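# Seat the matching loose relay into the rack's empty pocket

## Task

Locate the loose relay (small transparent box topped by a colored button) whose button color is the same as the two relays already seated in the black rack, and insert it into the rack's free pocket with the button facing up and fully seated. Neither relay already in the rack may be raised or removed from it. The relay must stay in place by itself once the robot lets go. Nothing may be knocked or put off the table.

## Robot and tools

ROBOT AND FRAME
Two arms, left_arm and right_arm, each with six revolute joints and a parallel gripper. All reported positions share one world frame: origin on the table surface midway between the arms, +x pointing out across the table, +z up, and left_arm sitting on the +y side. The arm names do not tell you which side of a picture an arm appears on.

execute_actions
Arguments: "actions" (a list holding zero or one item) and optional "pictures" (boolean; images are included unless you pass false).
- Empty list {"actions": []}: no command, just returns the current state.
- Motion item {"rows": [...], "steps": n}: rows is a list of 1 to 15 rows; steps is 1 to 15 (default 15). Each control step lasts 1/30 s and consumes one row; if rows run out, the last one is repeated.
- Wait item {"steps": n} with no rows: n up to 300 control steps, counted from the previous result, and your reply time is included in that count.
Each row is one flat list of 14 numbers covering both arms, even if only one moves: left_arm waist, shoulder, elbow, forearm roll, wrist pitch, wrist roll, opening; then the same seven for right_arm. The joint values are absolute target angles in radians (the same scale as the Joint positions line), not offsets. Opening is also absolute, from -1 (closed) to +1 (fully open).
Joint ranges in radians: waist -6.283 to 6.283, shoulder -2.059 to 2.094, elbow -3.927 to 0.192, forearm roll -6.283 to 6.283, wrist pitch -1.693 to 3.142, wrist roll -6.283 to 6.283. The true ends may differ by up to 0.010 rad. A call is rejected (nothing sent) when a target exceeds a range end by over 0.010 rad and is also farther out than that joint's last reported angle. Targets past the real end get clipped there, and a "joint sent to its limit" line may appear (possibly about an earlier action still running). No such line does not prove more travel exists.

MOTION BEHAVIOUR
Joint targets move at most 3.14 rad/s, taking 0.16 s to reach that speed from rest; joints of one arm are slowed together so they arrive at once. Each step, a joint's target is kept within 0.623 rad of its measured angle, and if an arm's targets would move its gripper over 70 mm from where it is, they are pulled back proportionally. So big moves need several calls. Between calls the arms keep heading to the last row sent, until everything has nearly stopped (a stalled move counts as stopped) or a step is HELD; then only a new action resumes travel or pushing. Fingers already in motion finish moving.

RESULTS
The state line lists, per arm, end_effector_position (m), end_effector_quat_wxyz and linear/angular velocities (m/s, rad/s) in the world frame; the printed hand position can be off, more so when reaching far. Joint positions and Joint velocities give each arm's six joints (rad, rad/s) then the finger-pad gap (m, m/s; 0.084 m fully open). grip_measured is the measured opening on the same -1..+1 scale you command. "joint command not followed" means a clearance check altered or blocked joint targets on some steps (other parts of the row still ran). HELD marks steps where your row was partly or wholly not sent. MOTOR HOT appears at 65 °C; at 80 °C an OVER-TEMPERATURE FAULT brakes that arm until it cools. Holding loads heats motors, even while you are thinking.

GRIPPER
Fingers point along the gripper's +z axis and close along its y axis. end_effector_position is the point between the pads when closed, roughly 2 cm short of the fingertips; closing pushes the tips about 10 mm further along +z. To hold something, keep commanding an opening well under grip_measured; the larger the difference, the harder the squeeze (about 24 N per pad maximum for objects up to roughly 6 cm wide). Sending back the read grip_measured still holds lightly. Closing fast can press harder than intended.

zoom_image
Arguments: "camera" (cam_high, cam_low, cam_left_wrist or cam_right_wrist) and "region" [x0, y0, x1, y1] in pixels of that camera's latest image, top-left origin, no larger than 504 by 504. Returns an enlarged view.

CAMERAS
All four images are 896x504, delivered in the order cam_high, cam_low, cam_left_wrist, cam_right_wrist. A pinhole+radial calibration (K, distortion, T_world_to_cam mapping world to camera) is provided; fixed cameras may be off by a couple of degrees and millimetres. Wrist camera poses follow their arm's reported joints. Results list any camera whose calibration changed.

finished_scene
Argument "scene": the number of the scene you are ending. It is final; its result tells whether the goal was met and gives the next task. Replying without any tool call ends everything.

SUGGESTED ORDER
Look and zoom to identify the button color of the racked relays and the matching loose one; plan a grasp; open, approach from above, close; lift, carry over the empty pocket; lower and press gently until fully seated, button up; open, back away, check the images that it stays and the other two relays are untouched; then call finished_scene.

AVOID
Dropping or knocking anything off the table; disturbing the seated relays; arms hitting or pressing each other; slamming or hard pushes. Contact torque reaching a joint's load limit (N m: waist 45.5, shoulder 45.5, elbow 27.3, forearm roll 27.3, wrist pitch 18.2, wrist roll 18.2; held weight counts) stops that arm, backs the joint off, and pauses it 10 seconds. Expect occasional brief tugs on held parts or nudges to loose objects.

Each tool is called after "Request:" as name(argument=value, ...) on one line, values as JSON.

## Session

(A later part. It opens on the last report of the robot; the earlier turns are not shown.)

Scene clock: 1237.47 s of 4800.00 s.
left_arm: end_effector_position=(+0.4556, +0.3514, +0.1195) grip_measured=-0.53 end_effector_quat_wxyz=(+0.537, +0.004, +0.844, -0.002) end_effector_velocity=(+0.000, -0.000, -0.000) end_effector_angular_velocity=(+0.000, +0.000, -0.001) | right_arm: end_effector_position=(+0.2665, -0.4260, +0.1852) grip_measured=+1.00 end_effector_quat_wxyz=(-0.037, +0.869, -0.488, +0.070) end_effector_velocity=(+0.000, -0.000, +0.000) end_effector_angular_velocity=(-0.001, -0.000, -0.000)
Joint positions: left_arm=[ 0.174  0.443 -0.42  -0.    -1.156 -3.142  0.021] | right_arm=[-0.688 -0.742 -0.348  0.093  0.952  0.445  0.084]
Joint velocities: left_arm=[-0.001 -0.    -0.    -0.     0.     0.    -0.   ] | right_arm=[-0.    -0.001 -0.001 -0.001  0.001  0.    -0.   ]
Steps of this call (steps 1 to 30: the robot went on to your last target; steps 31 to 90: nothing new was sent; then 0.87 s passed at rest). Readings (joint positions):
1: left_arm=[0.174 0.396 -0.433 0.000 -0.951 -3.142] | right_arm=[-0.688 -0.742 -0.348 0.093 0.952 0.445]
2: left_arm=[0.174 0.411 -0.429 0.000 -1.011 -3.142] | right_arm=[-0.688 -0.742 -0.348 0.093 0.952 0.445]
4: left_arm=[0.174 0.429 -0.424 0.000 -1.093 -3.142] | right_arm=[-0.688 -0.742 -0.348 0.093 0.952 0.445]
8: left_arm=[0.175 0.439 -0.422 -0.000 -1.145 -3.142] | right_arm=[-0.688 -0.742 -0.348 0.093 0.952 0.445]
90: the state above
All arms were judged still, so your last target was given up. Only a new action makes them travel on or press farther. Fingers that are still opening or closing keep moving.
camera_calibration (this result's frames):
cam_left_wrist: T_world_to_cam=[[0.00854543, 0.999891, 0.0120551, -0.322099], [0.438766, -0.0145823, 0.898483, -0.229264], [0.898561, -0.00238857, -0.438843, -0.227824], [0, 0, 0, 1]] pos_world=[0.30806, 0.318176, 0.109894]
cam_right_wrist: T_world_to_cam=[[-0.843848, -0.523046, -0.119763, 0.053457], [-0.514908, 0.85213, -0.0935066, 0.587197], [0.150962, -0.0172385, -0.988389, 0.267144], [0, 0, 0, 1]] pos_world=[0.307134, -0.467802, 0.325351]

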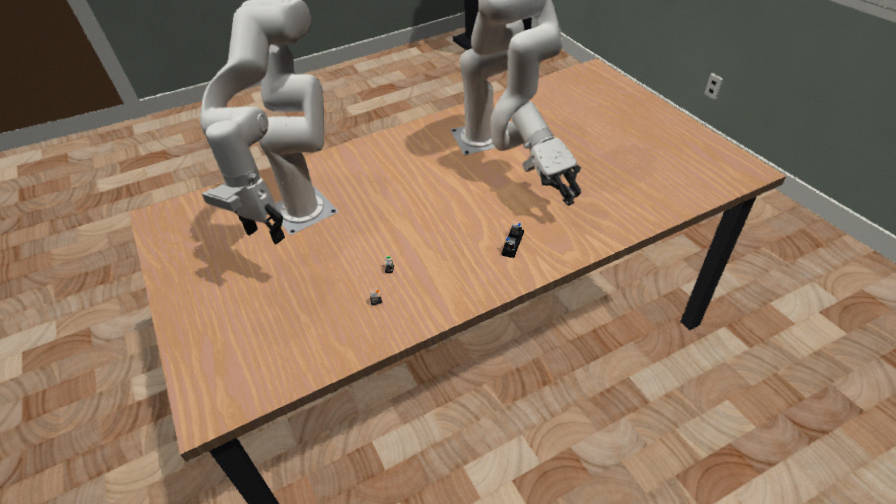

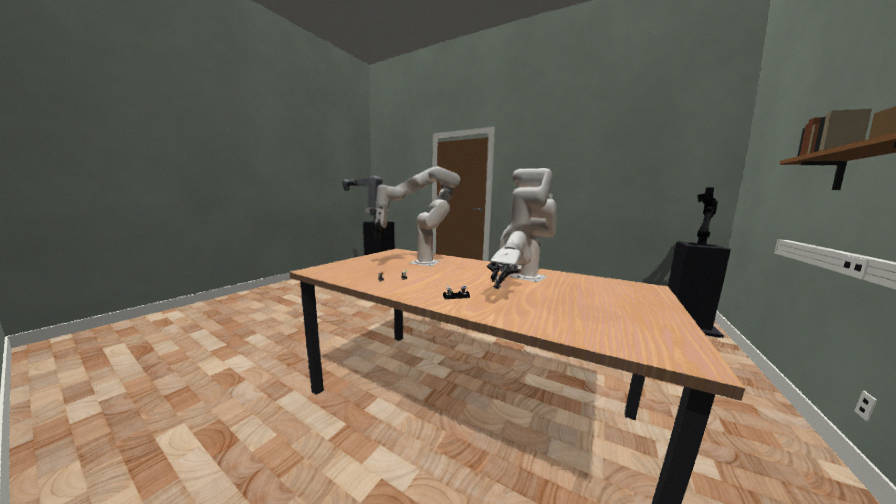

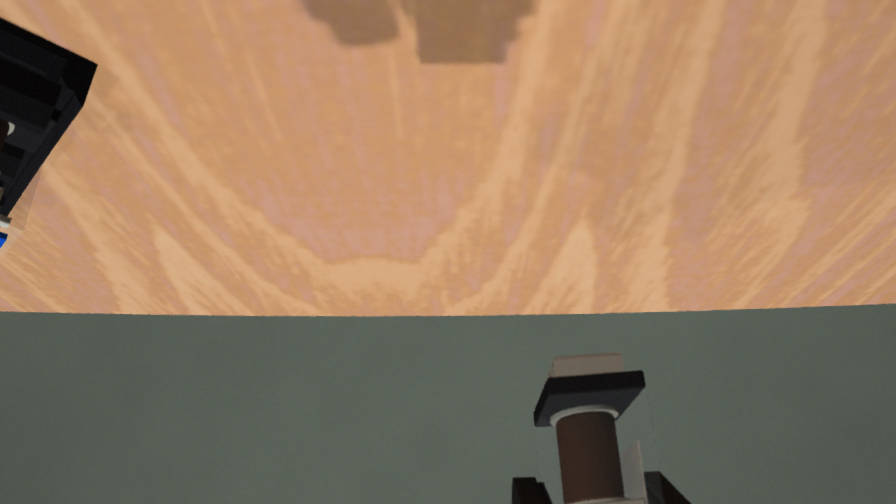

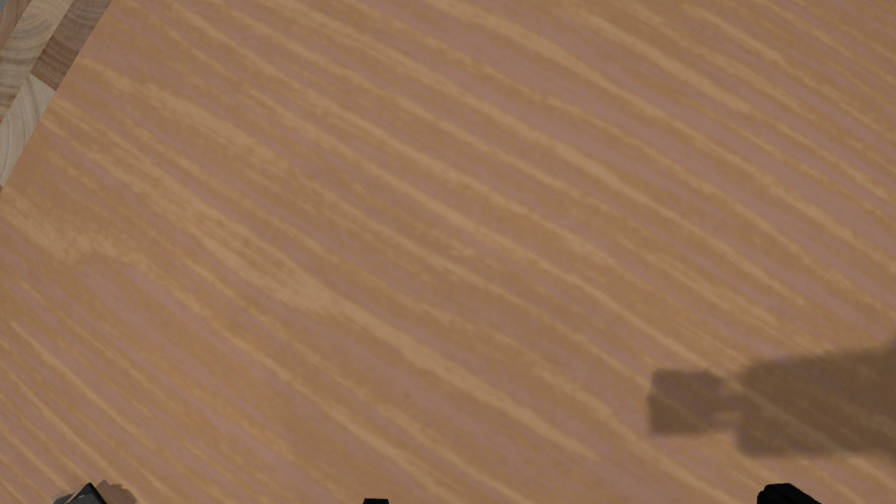

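Request:
execute_actions(actions=[{"rows": [[0.1745,0.49,-0.44,0,-1.184,-3.1416,-0.75,-0.688,-0.742,-0.348,0.093,0.952,0.445,1.0],[0.1745,0.53,-0.455,0,-1.21,-3.1416,-0.75,-0.688,-0.742,-0.348,0.093,0.952,0.445,1.0],[0.1745,0.58,-0.475,0,-1.24,-3.1416,-0.75,-0.688,-0.742,-0.348,0.093,0.952,0.445,1.0],[0.1745,0.62,-0.49,0,-1.265,-3.1416,-0.75,-0.688,-0.742,-0.348,0.093,0.952,0.445,1.0],[0.1745,0.665,-0.51,0,-1.29,-3.1416,-0.75,-0.688,-0.742,-0.348,0.093,0.952,0.445,1.0],[0.1745,0.710,-0.5273,0,-1.317,-3.1416,-0.75,-0.688,-0.742,-0.348,0.093,0.952,0.445,1.0]], "steps": 15}])

Scene clock: 1260.60 s of 4800.00 s.
left_arm: end_effector_position=(+0.4555, +0.3514, +0.0609) grip_measured=-0.53 end_effector_quat_wxyz=(+0.536, +0.004, +0.844, -0.002) end_effector_velocity=(+0.007, -0.000, -0.007) end_effector_angular_velocity=(+0.001, -0.044, -0.000) | right_arm: end_effector_position=(+0.2665, -0.4260, +0.1852) grip_measured=+1.00 end_effector_quat_wxyz=(-0.037, +0.869, -0.488, +0.070) end_effector_velocity=(+0.000, -0.000, +0.002) end_effector_angular_velocity=(-0.003, -0.004, +0.002)
Joint positions: left_arm=[ 0.174  0.702 -0.523  0.    -1.311 -3.142  0.021] | right_arm=[-0.688 -0.742 -0.348  0.093  0.952  0.445  0.084]
Joint velocities: left_arm=[-0.001  0.082 -0.054 -0.001 -0.072  0.002 -0.   ] | right_arm=[ 0.    -0.004 -0.001 -0.     0.    -0.002 -0.   ]
Steps of this call (steps 1 to 90: nothing new was sent; then 19.63 s passed at rest; steps 91 to 105: all 15 steps of this action). Readings (joint positions):
91: left_arm=[0.175 0.443 -0.420 0.000 -1.157 -3.142] | right_arm=[-0.688 -0.742 -0.348 0.093 0.952 0.445]
92: left_arm=[0.175 0.446 -0.422 0.000 -1.159 -3.142] | right_arm=[-0.688 -0.742 -0.348 0.093 0.952 0.445]
94: left_arm=[0.175 0.470 -0.433 0.000 -1.175 -3.142] | right_arm=[-0.688 -0.742 -0.348 0.093 0.952 0.445]
98: left_arm=[0.174 0.585 -0.478 -0.000 -1.243 -3.142] | right_arm=[-0.688 -0.742 -0.348 0.093 0.952 0.445]
105: the state above
camera_calibration (this result's frames):
cam_left_wrist: T_world_to_cam=[[0.00858213, 0.99989, 0.0120558, -0.321402], [0.44018, -0.0146029, 0.897791, -0.17722], [0.897869, -0.00239823, -0.440257, -0.252989], [0, 0, 0, 1]] pos_world=[0.307918, 0.318172, 0.051601]
cam_right_wrist: T_world_to_cam=[[-0.843848, -0.523046, -0.119763, 0.0534568], [-0.514909, 0.85213, -0.093507, 0.587197], [0.150962, -0.0172387, -0.988389, 0.267144], [0, 0, 0, 1]] pos_world=[0.307134, -0.467802, 0.325351]

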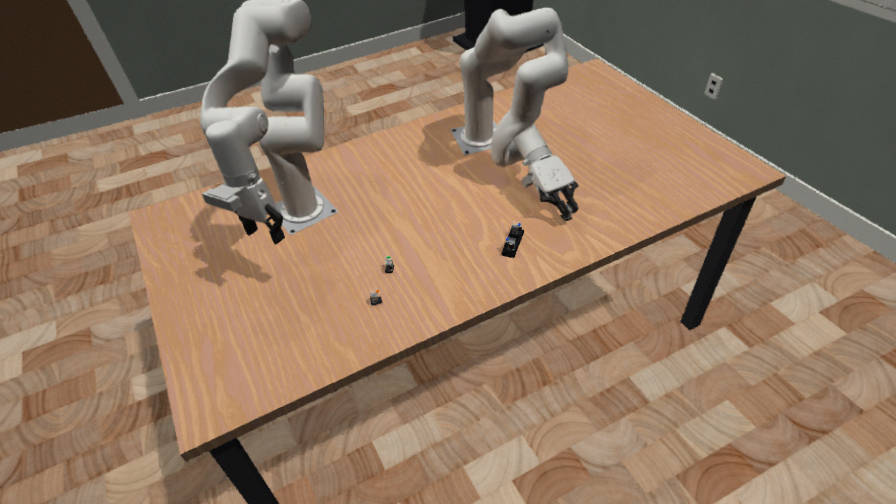

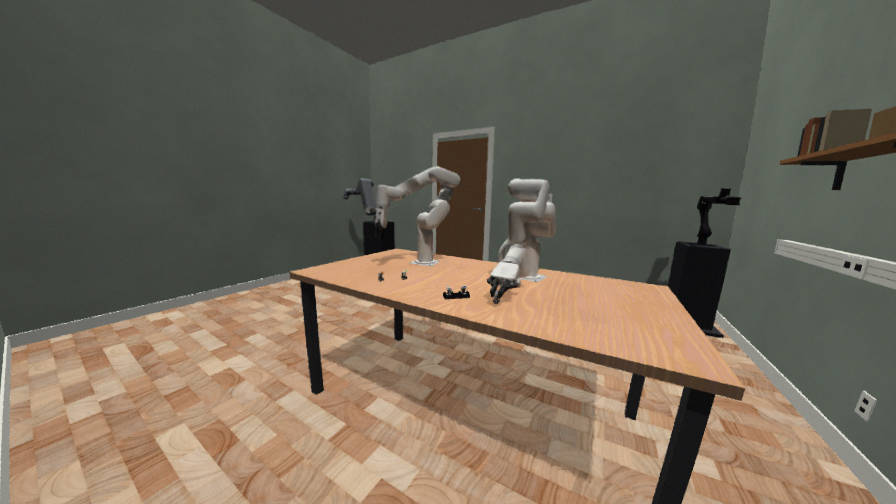

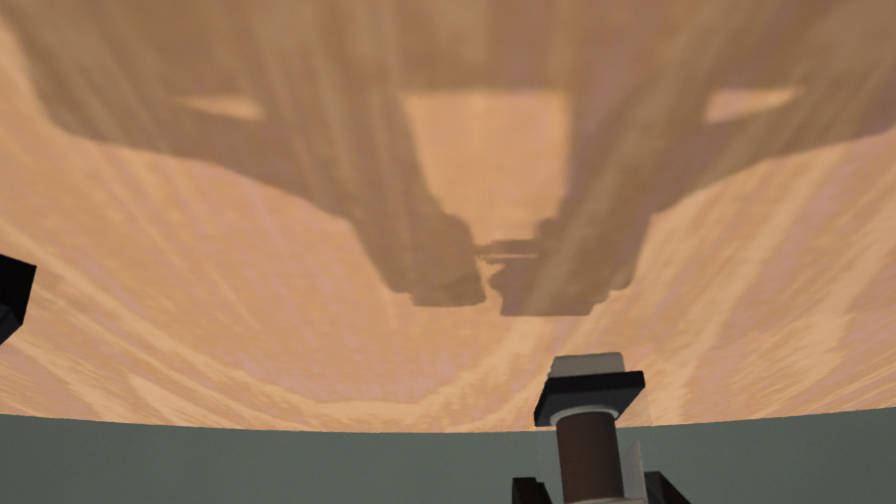

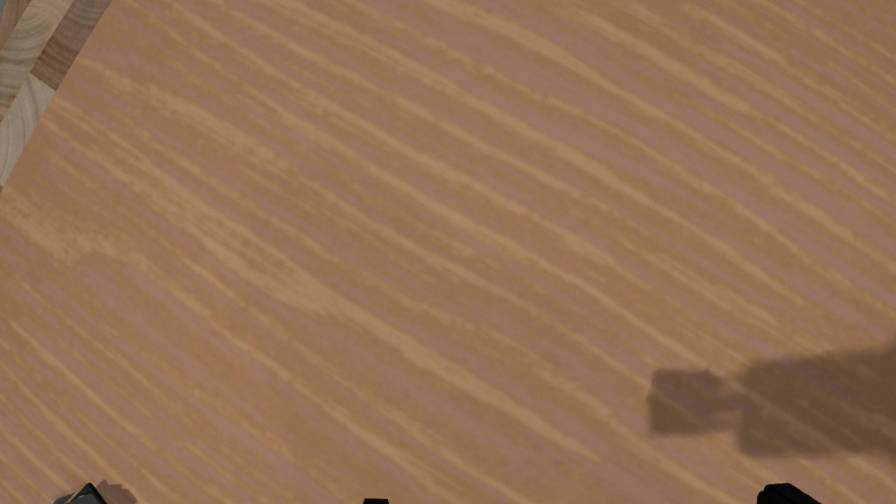

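Request:
zoom_image(camera="cam_low", region=[470, 250, 550, 310])

Region (470, 250, 550, 310) of cam_low's 896x504 image, scaled by 6.300, with more detail than that image has; it fills the top 378 rows of this view, and the rest is white.

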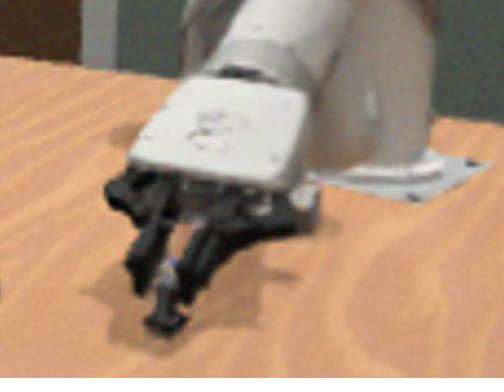

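Request:
execute_actions(actions=[{"rows": [[0.1745,0.731,-0.5377,0,-1.327,-3.1416,-0.75,-0.688,-0.742,-0.348,0.093,0.952,0.445,1.0],[0.1745,0.731,-0.5377,0,-1.327,-3.1416,-0.75,-0.688,-0.742,-0.348,0.093,0.952,0.445,1.0],[0.1745,0.731,-0.5377,0,-1.327,-3.1416,-0.75,-0.688,-0.742,-0.348,0.093,0.952,0.445,1.0],[0.1745,0.731,-0.5377,0,-1.327,-3.1416,-0.75,-0.688,-0.742,-0.348,0.093,0.952,0.445,1.0],[0.1745,0.731,-0.5377,0,-1.327,-3.1416,-0.75,-0.688,-0.742,-0.348,0.093,0.952,0.445,1.0],[0.1745,0.731,-0.5377,0,-1.327,-3.1416,-0.75,-0.688,-0.742,-0.348,0.093,0.952,0.445,1.0],[0.1745,0.731,-0.5377,0,-1.327,-3.1416,-0.6,-0.688,-0.742,-0.348,0.093,0.952,0.445,1.0],[0.1745,0.731,-0.5377,0,-1.327,-3.1416,-0.5,-0.688,-0.742,-0.348,0.093,0.952,0.445,1.0],[0.1745,0.731,-0.5377,0,-1.327,-3.1416,-0.4,-0.688,-0.742,-0.348,0.093,0.952,0.445,1.0],[0.1745,0.731,-0.5377,0,-1.327,-3.1416,-0.3,-0.688,-0.742,-0.348,0.093,0.952,0.445,1.0],[0.1745,0.731,-0.5377,0,-1.327,-3.1416,-0.2,-0.688,-0.742,-0.348,0.093,0.952,0.445,1.0],[0.1745,0.731,-0.5377,0,-1.327,-3.1416,-0.1,-0.688,-0.742,-0.348,0.093,0.952,0.445,1.0],[0.1745,0.731,-0.5377,0,-1.327,-3.1416,0.0,-0.688,-0.742,-0.348,0.093,0.952,0.445,1.0]], "steps": 15}])

Scene clock: 1283.73 s of 4800.00 s.
left_arm: end_effector_position=(+0.4557, +0.3514, +0.0547) grip_measured=-0.11 end_effector_quat_wxyz=(+0.537, +0.004, +0.843, -0.002) end_effector_velocity=(-0.000, -0.000, -0.001) end_effector_angular_velocity=(-0.001, +0.001, -0.000) | right_arm: end_effector_position=(+0.2665, -0.4260, +0.1852) grip_measured=+1.00 end_effector_quat_wxyz=(-0.037, +0.869, -0.488, +0.070) end_effector_velocity=(-0.000, +0.000, -0.000) end_effector_angular_velocity=(+0.000, +0.001, +0.001)
Joint positions: left_arm=[ 0.175  0.731 -0.538 -0.    -1.327 -3.142  0.039] | right_arm=[-0.688 -0.742 -0.348  0.093  0.952  0.445  0.084]
Joint velocities: left_arm=[-0.     0.002 -0.     0.    -0.001 -0.001  0.056] | right_arm=[ 0.     0.     0.001  0.    -0.    -0.001 -0.   ]
Steps of this call (steps 1 to 15: the robot went on to your last target; steps 16 to 90: nothing new was sent; then 19.63 s passed at rest; steps 91 to 105: all 15 steps of this action). Readings (joint positions):
91: left_arm=[0.174 0.710 -0.527 0.000 -1.317 -3.142] | right_arm=[-0.688 -0.742 -0.348 0.093 0.952 0.445]
92: left_arm=[0.175 0.712 -0.528 0.000 -1.318 -3.142] | right_arm=[-0.688 -0.742 -0.348 0.093 0.952 0.445]
94: left_arm=[0.175 0.719 -0.532 -0.000 -1.322 -3.142] | right_arm=[-0.688 -0.742 -0.348 0.093 0.952 0.445]
98: left_arm=[0.174 0.728 -0.536 0.000 -1.325 -3.142] | right_arm=[-0.688 -0.742 -0.348 0.093 0.952 0.445]
105: the state above
camera_calibration (this result's frames):
cam_left_wrist: T_world_to_cam=[[0.00854211, 0.999891, 0.012055, -0.321317], [0.438691, -0.0145806, 0.89852, -0.171051], [0.898597, -0.00238683, -0.438768, -0.256374], [0, 0, 0, 1]] pos_world=[0.30816, 0.318176, 0.0450775]
cam_right_wrist: T_world_to_cam=[[-0.843848, -0.523046, -0.119763, 0.053457], [-0.514908, 0.85213, -0.093507, 0.587197], [0.150962, -0.0172387, -0.988389, 0.267144], [0, 0, 0, 1]] pos_world=[0.307134, -0.467803, 0.325351]

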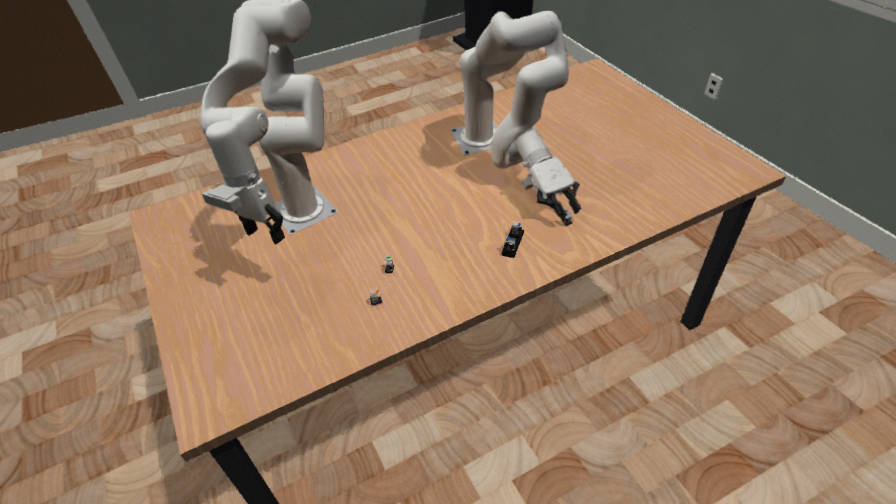

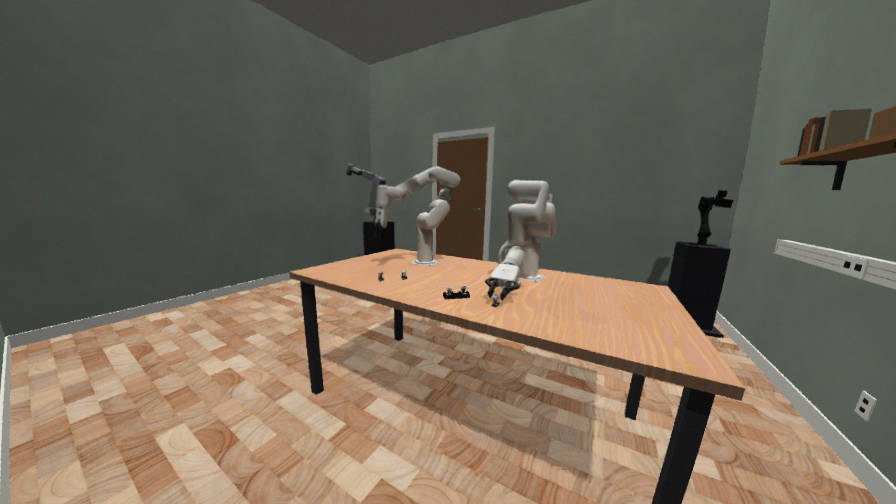

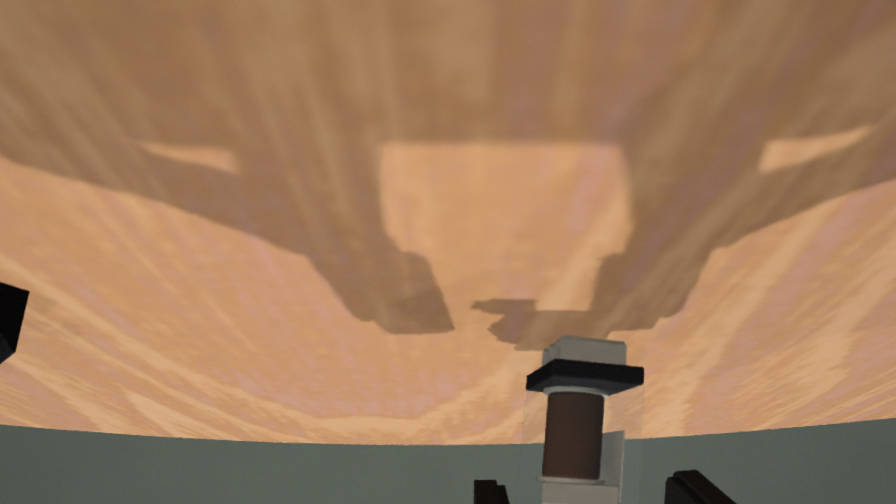

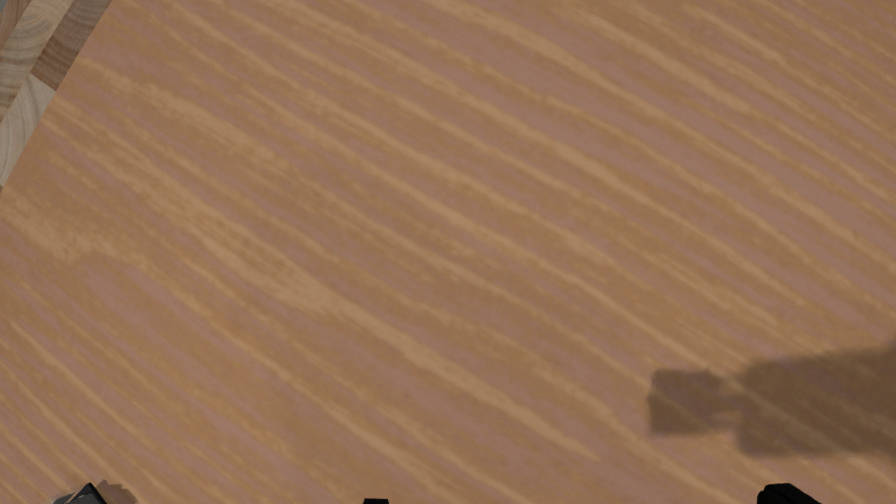

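Request:
execute_actions(actions=[{"rows": [[0.1745,0.731,-0.5377,0,-1.327,-3.1416,0.3,-0.688,-0.742,-0.348,0.093,0.952,0.445,1.0],[0.1745,0.71,-0.5273,0,-1.317,-3.1416,0.5,-0.688,-0.742,-0.348,0.093,0.952,0.445,1.0],[0.1745,0.665,-0.51,0,-1.29,-3.1416,0.5,-0.688,-0.742,-0.348,0.093,0.952,0.445,1.0],[0.1745,0.62,-0.49,0,-1.265,-3.1416,0.5,-0.688,-0.742,-0.348,0.093,0.952,0.445,1.0],[0.1745,0.58,-0.475,0,-1.24,-3.1416,0.5,-0.688,-0.742,-0.348,0.093,0.952,0.445,1.0],[0.1745,0.53,-0.455,0,-1.21,-3.1416,0.5,-0.688,-0.742,-0.348,0.093,0.952,0.445,1.0],[0.1745,0.49,-0.44,0,-1.184,-3.1416,0.5,-0.688,-0.742,-0.348,0.093,0.952,0.445,1.0],[0.1745,0.4427,-0.4202,0,-1.1565,-3.1416,0.5,-0.688,-0.742,-0.348,0.093,0.952,0.445,1.0]], "steps": 15}], pictures=false)

Request:
execute_actions(actions=[{"rows": [[0.1745,0.2142,-1.0811,0,0.8669,-1.5708,1.0,-0.688,-0.742,-0.348,0.093,0.952,0.445,1.0]], "steps": 15}], pictures=false)

Request:
execute_actions(actions=[{"steps": 30}])

Scene clock: 1309.47 s of 4800.00 s.
left_arm: end_effector_position=(+0.4569, +0.3515, +0.1169) grip_measured=+0.49 end_effector_quat_wxyz=(+0.539, +0.003, +0.842, -0.002) end_effector_velocity=(-0.015, -0.000, +0.034) end_effector_angular_velocity=(-0.000, +0.048, -0.000) | right_arm: end_effector_position=(+0.2665, -0.4260, +0.1852) grip_measured=+1.00 end_effector_quat_wxyz=(-0.037, +0.869, -0.488, +0.070) end_effector_velocity=(+0.000, -0.000, +0.001) end_effector_angular_velocity=(-0.001, -0.001, -0.000)
Joint positions: left_arm=[ 0.175  0.461 -0.429  0.    -1.17  -3.142  0.065] | right_arm=[-0.688 -0.742 -0.348  0.093  0.952  0.445  0.084]
Joint velocities: left_arm=[-0.001 -0.225  0.112 -0.     0.161 -0.001  0.001] | right_arm=[-0.    -0.001 -0.001 -0.    -0.     0.    -0.   ]
Steps of this call (steps 1 to 15: the robot went on to your last target; steps 16 to 120: nothing new was sent; then 21.23 s passed at rest; steps 121 to 135: all 15 steps of this action). Readings (joint positions):
121: left_arm=[0.174 0.731 -0.538 0.000 -1.327 -3.142] | right_arm=[-0.688 -0.742 -0.348 0.093 0.952 0.445]
122: left_arm=[0.174 0.731 -0.538 -0.000 -1.327 -3.142] | right_arm=[-0.688 -0.742 -0.348 0.093 0.952 0.445]
124: left_arm=[0.174 0.724 -0.533 -0.000 -1.322 -3.142] | right_arm=[-0.688 -0.742 -0.348 0.093 0.952 0.445]
128: left_arm=[0.174 0.640 -0.499 -0.000 -1.273 -3.142] | right_arm=[-0.688 -0.742 -0.348 0.093 0.952 0.445]
135: the state above

Scene clock: 1309.97 s of 4800.00 s.
left_arm: end_effector_position=(+0.5695, +0.3505, +0.2134) grip_measured=+1.00 end_effector_quat_wxyz=(+0.552, +0.160, +0.811, +0.104) end_effector_velocity=(+0.225, -0.003, +0.217) end_effector_angular_velocity=(+1.134, +0.155, -0.449) | right_arm: end_effector_position=(+0.2665, -0.4260, +0.1852) grip_measured=+1.00 end_effector_quat_wxyz=(-0.037, +0.869, -0.488, +0.070) end_effector_velocity=(+0.001, -0.000, +0.001) end_effector_angular_velocity=(-0.001, -0.001, +0.001)
Joint positions: left_arm=[ 0.174  0.335 -0.747 -0.    -0.782 -2.762  0.084] | right_arm=[-0.688 -0.742 -0.348  0.093  0.952  0.445  0.084]
Joint velocities: left_arm=[-0.001 -0.279 -0.775 -0.001  1.219  1.219  0.   ] | right_arm=[ 0.     0.001 -0.001 -0.001 -0.001 -0.    -0.   ]
Steps of this call (steps 1 to 15: all 15 steps of this action). Readings (joint positions):
1: left_arm=[0.175 0.455 -0.426 0.000 -1.165 -3.141] | right_arm=[-0.688 -0.742 -0.348 0.093 0.952 0.445]
2: left_arm=[0.175 0.450 -0.427 0.000 -1.158 -3.137] | right_arm=[-0.688 -0.742 -0.348 0.093 0.952 0.445]
4: left_arm=[0.174 0.437 -0.461 0.000 -1.118 -3.098] | right_arm=[-0.688 -0.742 -0.348 0.093 0.952 0.445]
8: left_arm=[0.175 0.398 -0.572 -0.000 -1.013 -2.992] | right_arm=[-0.688 -0.742 -0.348 0.093 0.952 0.445]
15: the state above

Scene clock: 1310.97 s of 4800.00 s.
left_arm: end_effector_position=(+0.4583, +0.3514, +0.1203) grip_measured=+1.00 end_effector_quat_wxyz=(+0.004, +0.709, +0.705, +0.004) end_effector_velocity=(-0.025, -0.000, -0.002) end_effector_angular_velocity=(+0.002, +0.106, -0.044) | right_arm: end_effector_position=(+0.2665, -0.4260, +0.1852) grip_measured=+1.00 end_effector_quat_wxyz=(-0.037, +0.869, -0.488, +0.070) end_effector_velocity=(-0.000, -0.000, +0.000) end_effector_angular_velocity=(-0.001, -0.000, +0.000)
Joint positions: left_arm=[ 0.174  0.214 -1.081  0.     0.856 -1.574  0.084] | right_arm=[-0.688 -0.742 -0.348  0.093  0.952  0.445  0.084]
Joint velocities: left_arm=[-0.001 -0.006 -0.012  0.     0.123  0.042  0.   ] | right_arm=[ 0.    -0.001 -0.    -0.001  0.     0.001  0.   ]
Steps of this call (steps 1 to 30: the robot went on to your last target). Readings (joint positions):
1: left_arm=[0.174 0.325 -0.773 -0.000 -0.740 -2.719] | right_arm=[-0.688 -0.742 -0.348 0.093 0.952 0.445]
2: left_arm=[0.174 0.316 -0.800 -0.000 -0.693 -2.672] | right_arm=[-0.688 -0.742 -0.348 0.093 0.952 0.445]
4: left_arm=[0.174 0.296 -0.856 -0.000 -0.583 -2.562] | right_arm=[-0.688 -0.742 -0.348 0.093 0.952 0.445]
8: left_arm=[0.175 0.251 -0.978 -0.000 -0.276 -2.254] | right_arm=[-0.688 -0.742 -0.348 0.093 0.952 0.445]
30: the state above
camera_calibration (this result's frames):
cam_left_wrist: T_world_to_cam=[[0.999751, -0.0159839, 0.0155871, -0.419765], [-0.0157083, -0.999721, -0.0176469, 0.433498], [0.0158648, 0.0173976, -0.999723, 0.235138], [0, 0, 0, 1]] pos_world=[0.422739, 0.422577, 0.249266]
cam_right_wrist: T_world_to_cam=[[-0.843848, -0.523046, -0.119763, 0.0534569], [-0.514908, 0.85213, -0.0935071, 0.587197], [0.150962, -0.0172388, -0.988389, 0.267144], [0, 0, 0, 1]] pos_world=[0.307134, -0.467803, 0.325351]

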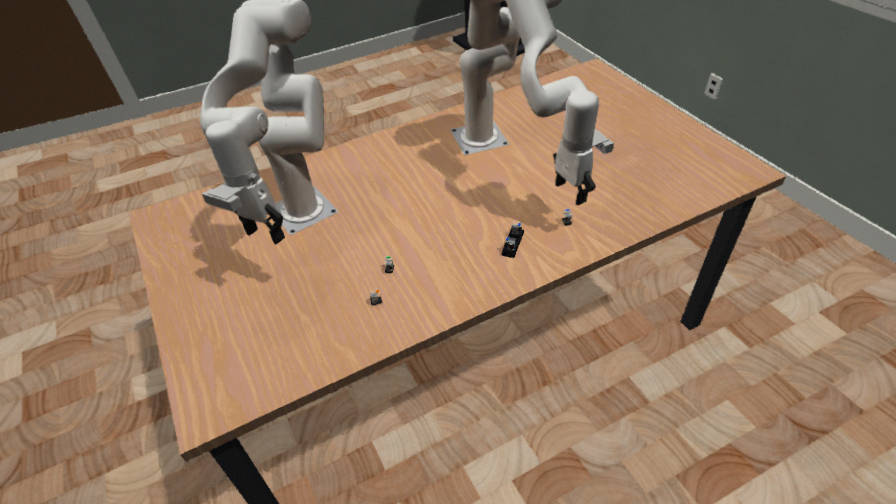

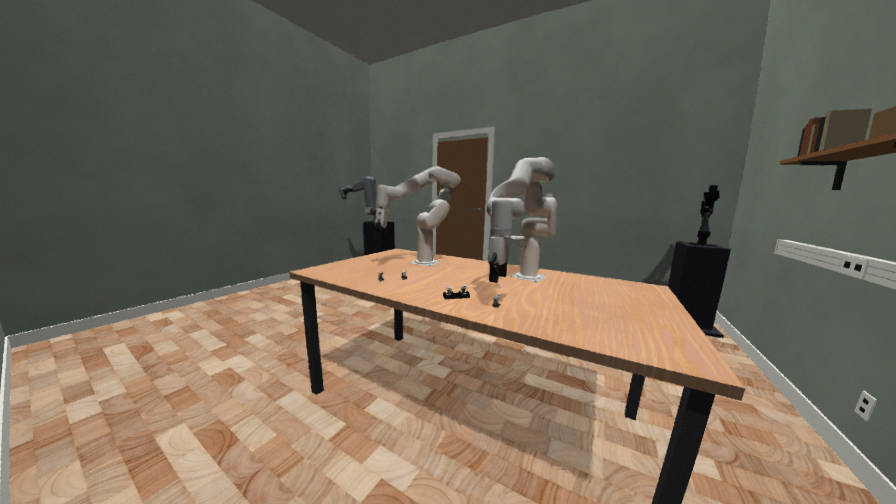

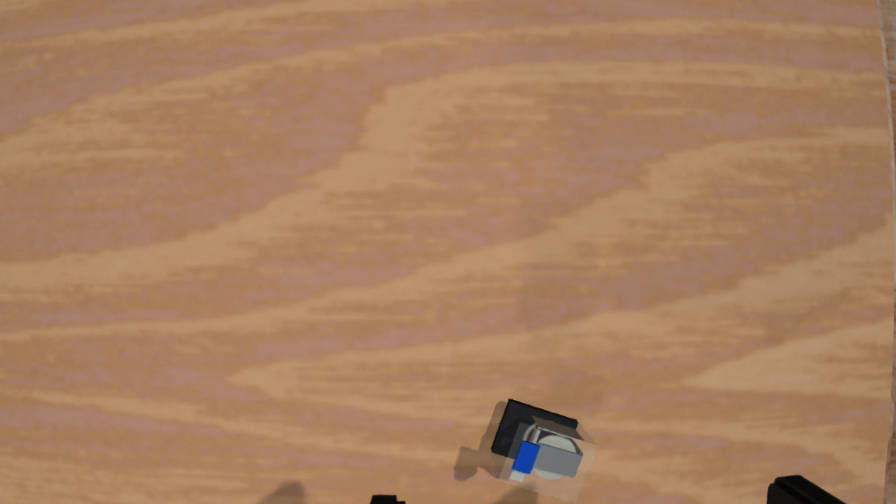

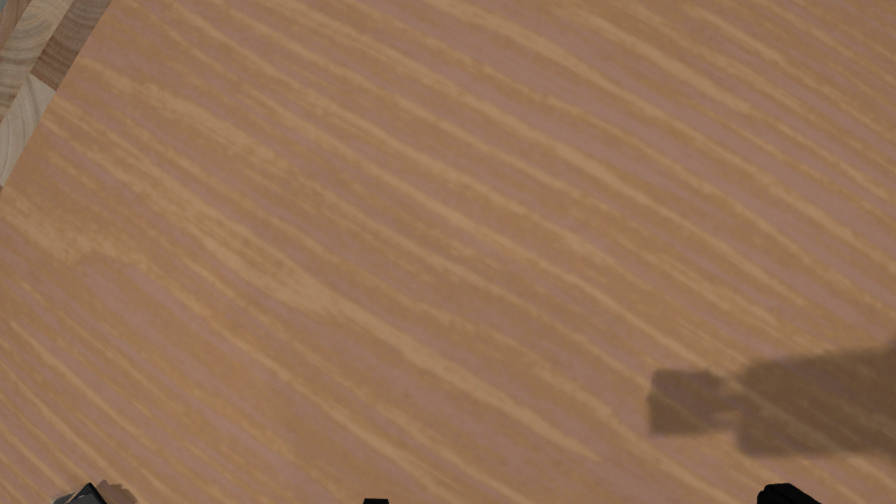

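Request:
execute_actions(actions=[{"rows": [[0.1825,0.2907,-1.0563,0,0.7656,-1.2728,1.0,-0.688,-0.742,-0.348,0.093,0.952,0.445,1.0]], "steps": 15}], pictures=false)

Request:
execute_actions(actions=[{"steps": 10}])

Scene clock: 1340.73 s of 4800.00 s.
left_arm: end_effector_position=(+0.4581, +0.3554, +0.0806) grip_measured=+1.00 end_effector_quat_wxyz=(+0.000, +0.803, +0.596, +0.001) end_effector_velocity=(+0.005, +0.001, +0.001) end_effector_angular_velocity=(+0.000, -0.018, -0.047) | right_arm: end_effector_position=(+0.2665, -0.4260, +0.1852) grip_measured=+1.00 end_effector_quat_wxyz=(-0.037, +0.869, -0.488, +0.070) end_effector_velocity=(-0.000, +0.000, -0.001) end_effector_angular_velocity=(+0.003, +0.002, +0.001)
Joint positions: left_arm=[ 0.182  0.289 -1.057 -0.     0.767 -1.277  0.084] | right_arm=[-0.688 -0.742 -0.348  0.093  0.952  0.445  0.084]
Joint velocities: left_arm=[ 0.002  0.001 -0.002  0.    -0.017  0.049 -0.   ] | right_arm=[-0.     0.002  0.001  0.001  0.    -0.001 -0.   ]
Steps of this call (steps 1 to 30: the robot went on to your last target; steps 31 to 90: nothing new was sent; then 26.27 s passed at rest; steps 91 to 105: all 15 steps of this action). Readings (joint positions):
91: left_arm=[0.175 0.214 -1.081 -0.000 0.867 -1.571] | right_arm=[-0.688 -0.742 -0.348 0.093 0.952 0.445]
92: left_arm=[0.175 0.215 -1.081 -0.000 0.865 -1.566] | right_arm=[-0.688 -0.742 -0.348 0.093 0.952 0.445]
94: left_arm=[0.176 0.225 -1.079 -0.000 0.849 -1.519] | right_arm=[-0.688 -0.742 -0.348 0.093 0.952 0.445]
98: left_arm=[0.181 0.274 -1.061 0.000 0.791 -1.347] | right_arm=[-0.688 -0.742 -0.348 0.093 0.952 0.445]
105: the state above

Scene clock: 1341.07 s of 4800.00 s.
left_arm: end_effector_position=(+0.4577, +0.3554, +0.0797) grip_measured=+1.00 end_effector_quat_wxyz=(+0.000, +0.804, +0.594, +0.000) end_effector_velocity=(-0.000, -0.001, -0.001) end_effector_angular_velocity=(+0.000, +0.001, -0.002) | right_arm: end_effector_position=(+0.2665, -0.4260, +0.1852) grip_measured=+1.00 end_effector_quat_wxyz=(-0.037, +0.869, -0.488, +0.070) end_effector_velocity=(-0.000, +0.000, -0.000) end_effector_angular_velocity=(-0.001, +0.001, +0.002)
Joint positions: left_arm=[ 0.182  0.29  -1.056 -0.     0.766 -1.273  0.084] | right_arm=[-0.688 -0.742 -0.348  0.093  0.952  0.445  0.084]
Joint velocities: left_arm=[-0.001  0.001  0.     0.    -0.001  0.    -0.   ] | right_arm=[ 0.    -0.001  0.    -0.001  0.    -0.002 -0.   ]
Steps of this call (steps 1 to 10: the robot went on to your last target). Readings (joint positions):
1: left_arm=[0.182 0.289 -1.057 -0.000 0.766 -1.275] | right_arm=[-0.688 -0.742 -0.348 0.093 0.952 0.445]
2: left_arm=[0.182 0.290 -1.057 -0.000 0.766 -1.275] | right_arm=[-0.688 -0.742 -0.348 0.093 0.952 0.445]
4: left_arm=[0.182 0.290 -1.057 -0.000 0.766 -1.274] | right_arm=[-0.688 -0.742 -0.348 0.093 0.952 0.445]
8: left_arm=[0.182 0.290 -1.056 -0.000 0.766 -1.273] | right_arm=[-0.688 -0.742 -0.348 0.093 0.952 0.445]
10: the state above
camera_calibration (this result's frames):
cam_left_wrist: T_world_to_cam=[[0.952547, -0.304347, 0.00518501, -0.29359], [-0.304216, -0.952439, -0.0176491, 0.55203], [0.0103099, 0.0152342, -0.999831, 0.197807], [0, 0, 0, 1]] pos_world=[0.445555, 0.433409, 0.209039]
cam_right_wrist: T_world_to_cam=[[-0.843848, -0.523046, -0.119763, 0.0534569], [-0.514908, 0.85213, -0.0935071, 0.587197], [0.150962, -0.0172388, -0.988389, 0.267144], [0, 0, 0, 1]] pos_world=[0.307134, -0.467803, 0.325351]

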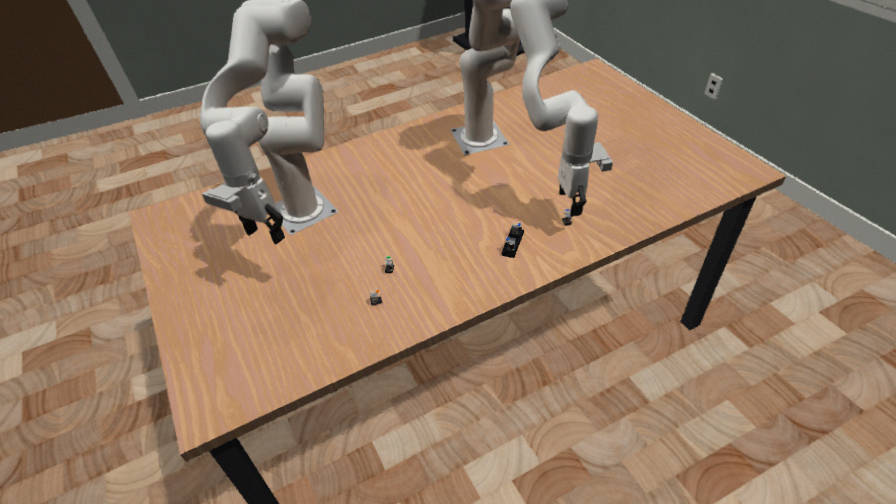

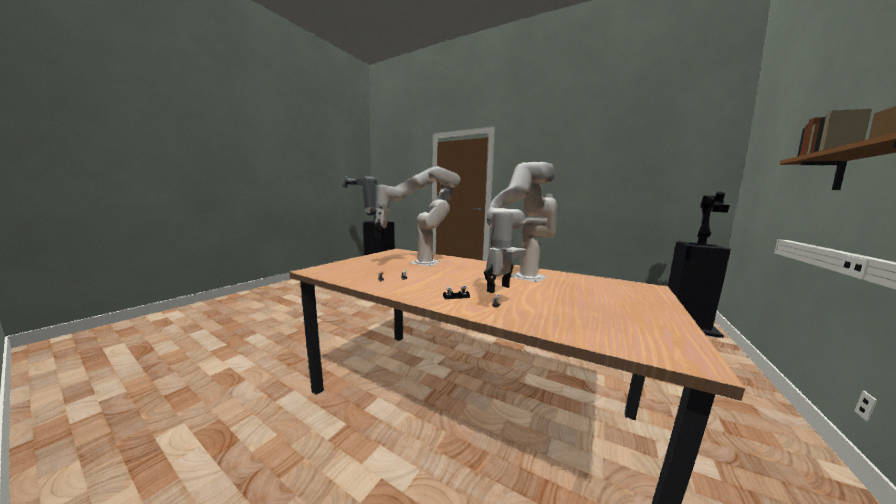

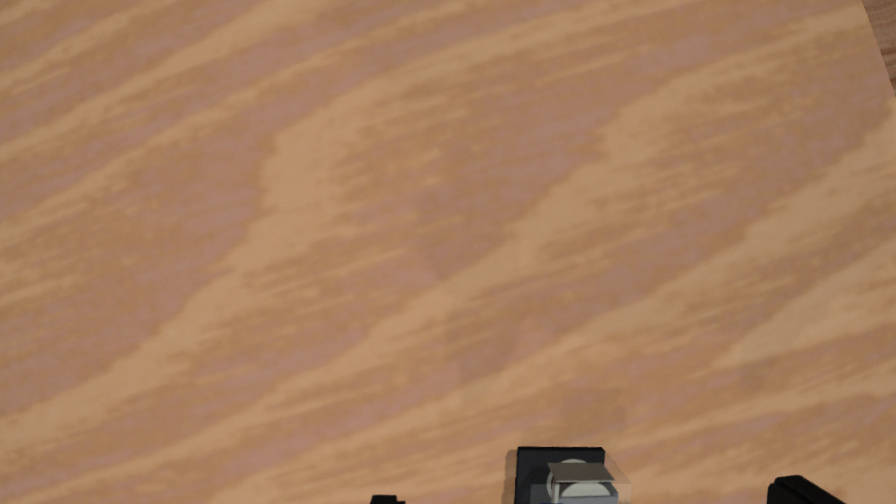

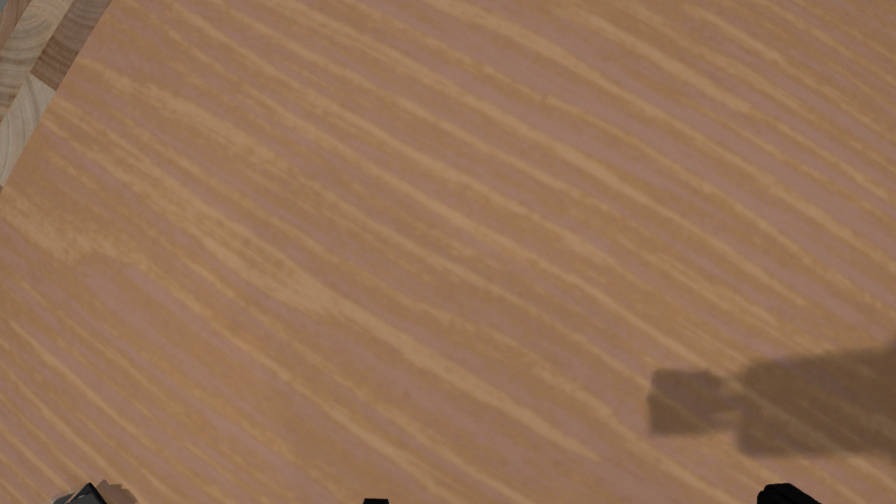

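Request:
execute_actions(actions=[{"rows": [[0.1825,0.33,-1.047,0,0.717,-1.2728,0.6,-0.688,-0.742,-0.348,0.093,0.952,0.445,1.0],[0.1825,0.33,-1.047,0,0.717,-1.2728,0.6,-0.688,-0.742,-0.348,0.093,0.952,0.445,1.0],[0.1825,0.33,-1.047,0,0.717,-1.2728,0.6,-0.688,-0.742,-0.348,0.093,0.952,0.445,1.0],[0.1825,0.3663,-1.0396,0,0.6733,-1.2728,0.6,-0.688,-0.742,-0.348,0.093,0.952,0.445,1.0],[0.1825,0.3663,-1.0396,0,0.6733,-1.2728,0.6,-0.688,-0.742,-0.348,0.093,0.952,0.445,1.0],[0.1825,0.3663,-1.0396,0,0.6733,-1.2728,0.6,-0.688,-0.742,-0.348,0.093,0.952,0.445,1.0],[0.1825,0.3663,-1.0396,0,0.6733,-1.2728,0.6,-0.688,-0.742,-0.348,0.093,0.952,0.445,1.0],[0.1825,0.3663,-1.0396,0,0.6733,-1.2728,0.6,-0.688,-0.742,-0.348,0.093,0.952,0.445,1.0],[0.1825,0.3663,-1.0396,0,0.6733,-1.2728,0.3,-0.688,-0.742,-0.348,0.093,0.952,0.445,1.0],[0.1825,0.3663,-1.0396,0,0.6733,-1.2728,0.0,-0.688,-0.742,-0.348,0.093,0.952,0.445,1.0],[0.1825,0.3663,-1.0396,0,0.6733,-1.2728,-0.2,-0.688,-0.742,-0.348,0.093,0.952,0.445,1.0],[0.1825,0.3663,-1.0396,0,0.6733,-1.2728,-0.35,-0.688,-0.742,-0.348,0.093,0.952,0.445,1.0],[0.1825,0.3663,-1.0396,0,0.6733,-1.2728,-0.5,-0.688,-0.742,-0.348,0.093,0.952,0.445,1.0],[0.1825,0.3663,-1.0396,0,0.6733,-1.2728,-0.65,-0.688,-0.742,-0.348,0.093,0.952,0.445,1.0],[0.1825,0.3663,-1.0396,0,0.6733,-1.2728,-0.8,-0.688,-0.742,-0.348,0.093,0.952,0.445,1.0]], "steps": 15}], pictures=false)

Request:
execute_actions(actions=[{"steps": 8}], pictures=false)

Scene clock: 1367.77 s of 4800.00 s.
left_arm: end_effector_position=(+0.4580, +0.3554, +0.0436) grip_measured=-0.38 end_effector_quat_wxyz=(+0.000, +0.804, +0.594, +0.000) end_effector_velocity=(+0.006, +0.000, +0.000) end_effector_angular_velocity=(-0.000, -0.017, +0.001) | right_arm: end_effector_position=(+0.2665, -0.4260, +0.1852) grip_measured=+1.00 end_effector_quat_wxyz=(-0.037, +0.869, -0.488, +0.070) end_effector_velocity=(-0.000, -0.000, -0.000) end_effector_angular_velocity=(-0.001, +0.001, -0.001)
Joint positions: left_arm=[ 0.183  0.365 -1.04  -0.     0.675 -1.273  0.027] | right_arm=[-0.688 -0.742 -0.348  0.093  0.952  0.445  0.084]
Joint velocities: left_arm=[ 0.001  0.007 -0.006 -0.001 -0.018 -0.    -0.128] | right_arm=[-0.     0.     0.    -0.001 -0.     0.001  0.   ]
Steps of this call (steps 1 to 15: the robot went on to your last target; steps 16 to 90: nothing new was sent; then 23.20 s passed at rest; steps 91 to 105: all 15 steps of this action). Readings (joint positions):
91: left_arm=[0.183 0.291 -1.056 -0.000 0.765 -1.273] | right_arm=[-0.688 -0.742 -0.348 0.093 0.952 0.445]
92: left_arm=[0.183 0.293 -1.056 -0.000 0.762 -1.273] | right_arm=[-0.688 -0.742 -0.348 0.093 0.952 0.445]
94: left_arm=[0.183 0.306 -1.054 -0.000 0.744 -1.273] | right_arm=[-0.688 -0.742 -0.348 0.093 0.952 0.445]
98: left_arm=[0.182 0.347 -1.043 0.000 0.699 -1.273] | right_arm=[-0.688 -0.742 -0.348 0.093 0.952 0.445]
105: the state above

Scene clock: 1368.03 s of 4800.00 s.
left_arm: end_effector_position=(+0.4580, +0.3555, +0.0434) grip_measured=-0.39 end_effector_quat_wxyz=(+0.000, +0.804, +0.594, +0.001) end_effector_velocity=(+0.000, -0.001, -0.000) end_effector_angular_velocity=(+0.000, -0.001, -0.003) | right_arm: end_effector_position=(+0.2665, -0.4260, +0.1852) grip_measured=+1.00 end_effector_quat_wxyz=(-0.037, +0.869, -0.488, +0.070) end_effector_velocity=(-0.000, -0.000, -0.000) end_effector_angular_velocity=(-0.000, +0.002, +0.000)
Joint positions: left_arm=[ 0.183  0.365 -1.04   0.     0.674 -1.273  0.027] | right_arm=[-0.688 -0.742 -0.348  0.093  0.952  0.445  0.084]
Joint velocities: left_arm=[-0.001  0.001  0.     0.    -0.002  0.001 -0.   ] | right_arm=[ 0.     0.002 -0.    -0.002 -0.     0.001 -0.   ]
Steps of this call (steps 1 to 8: the robot went on to your last target). Readings (joint positions):
1: left_arm=[0.183 0.365 -1.040 0.000 0.675 -1.273] | right_arm=[-0.688 -0.742 -0.348 0.093 0.952 0.445]
2: left_arm=[0.183 0.365 -1.040 0.000 0.674 -1.273] | right_arm=[-0.688 -0.742 -0.348 0.093 0.952 0.445]
4: left_arm=[0.183 0.365 -1.040 0.000 0.674 -1.273] | right_arm=[-0.688 -0.742 -0.348 0.093 0.952 0.445]
8: the state above


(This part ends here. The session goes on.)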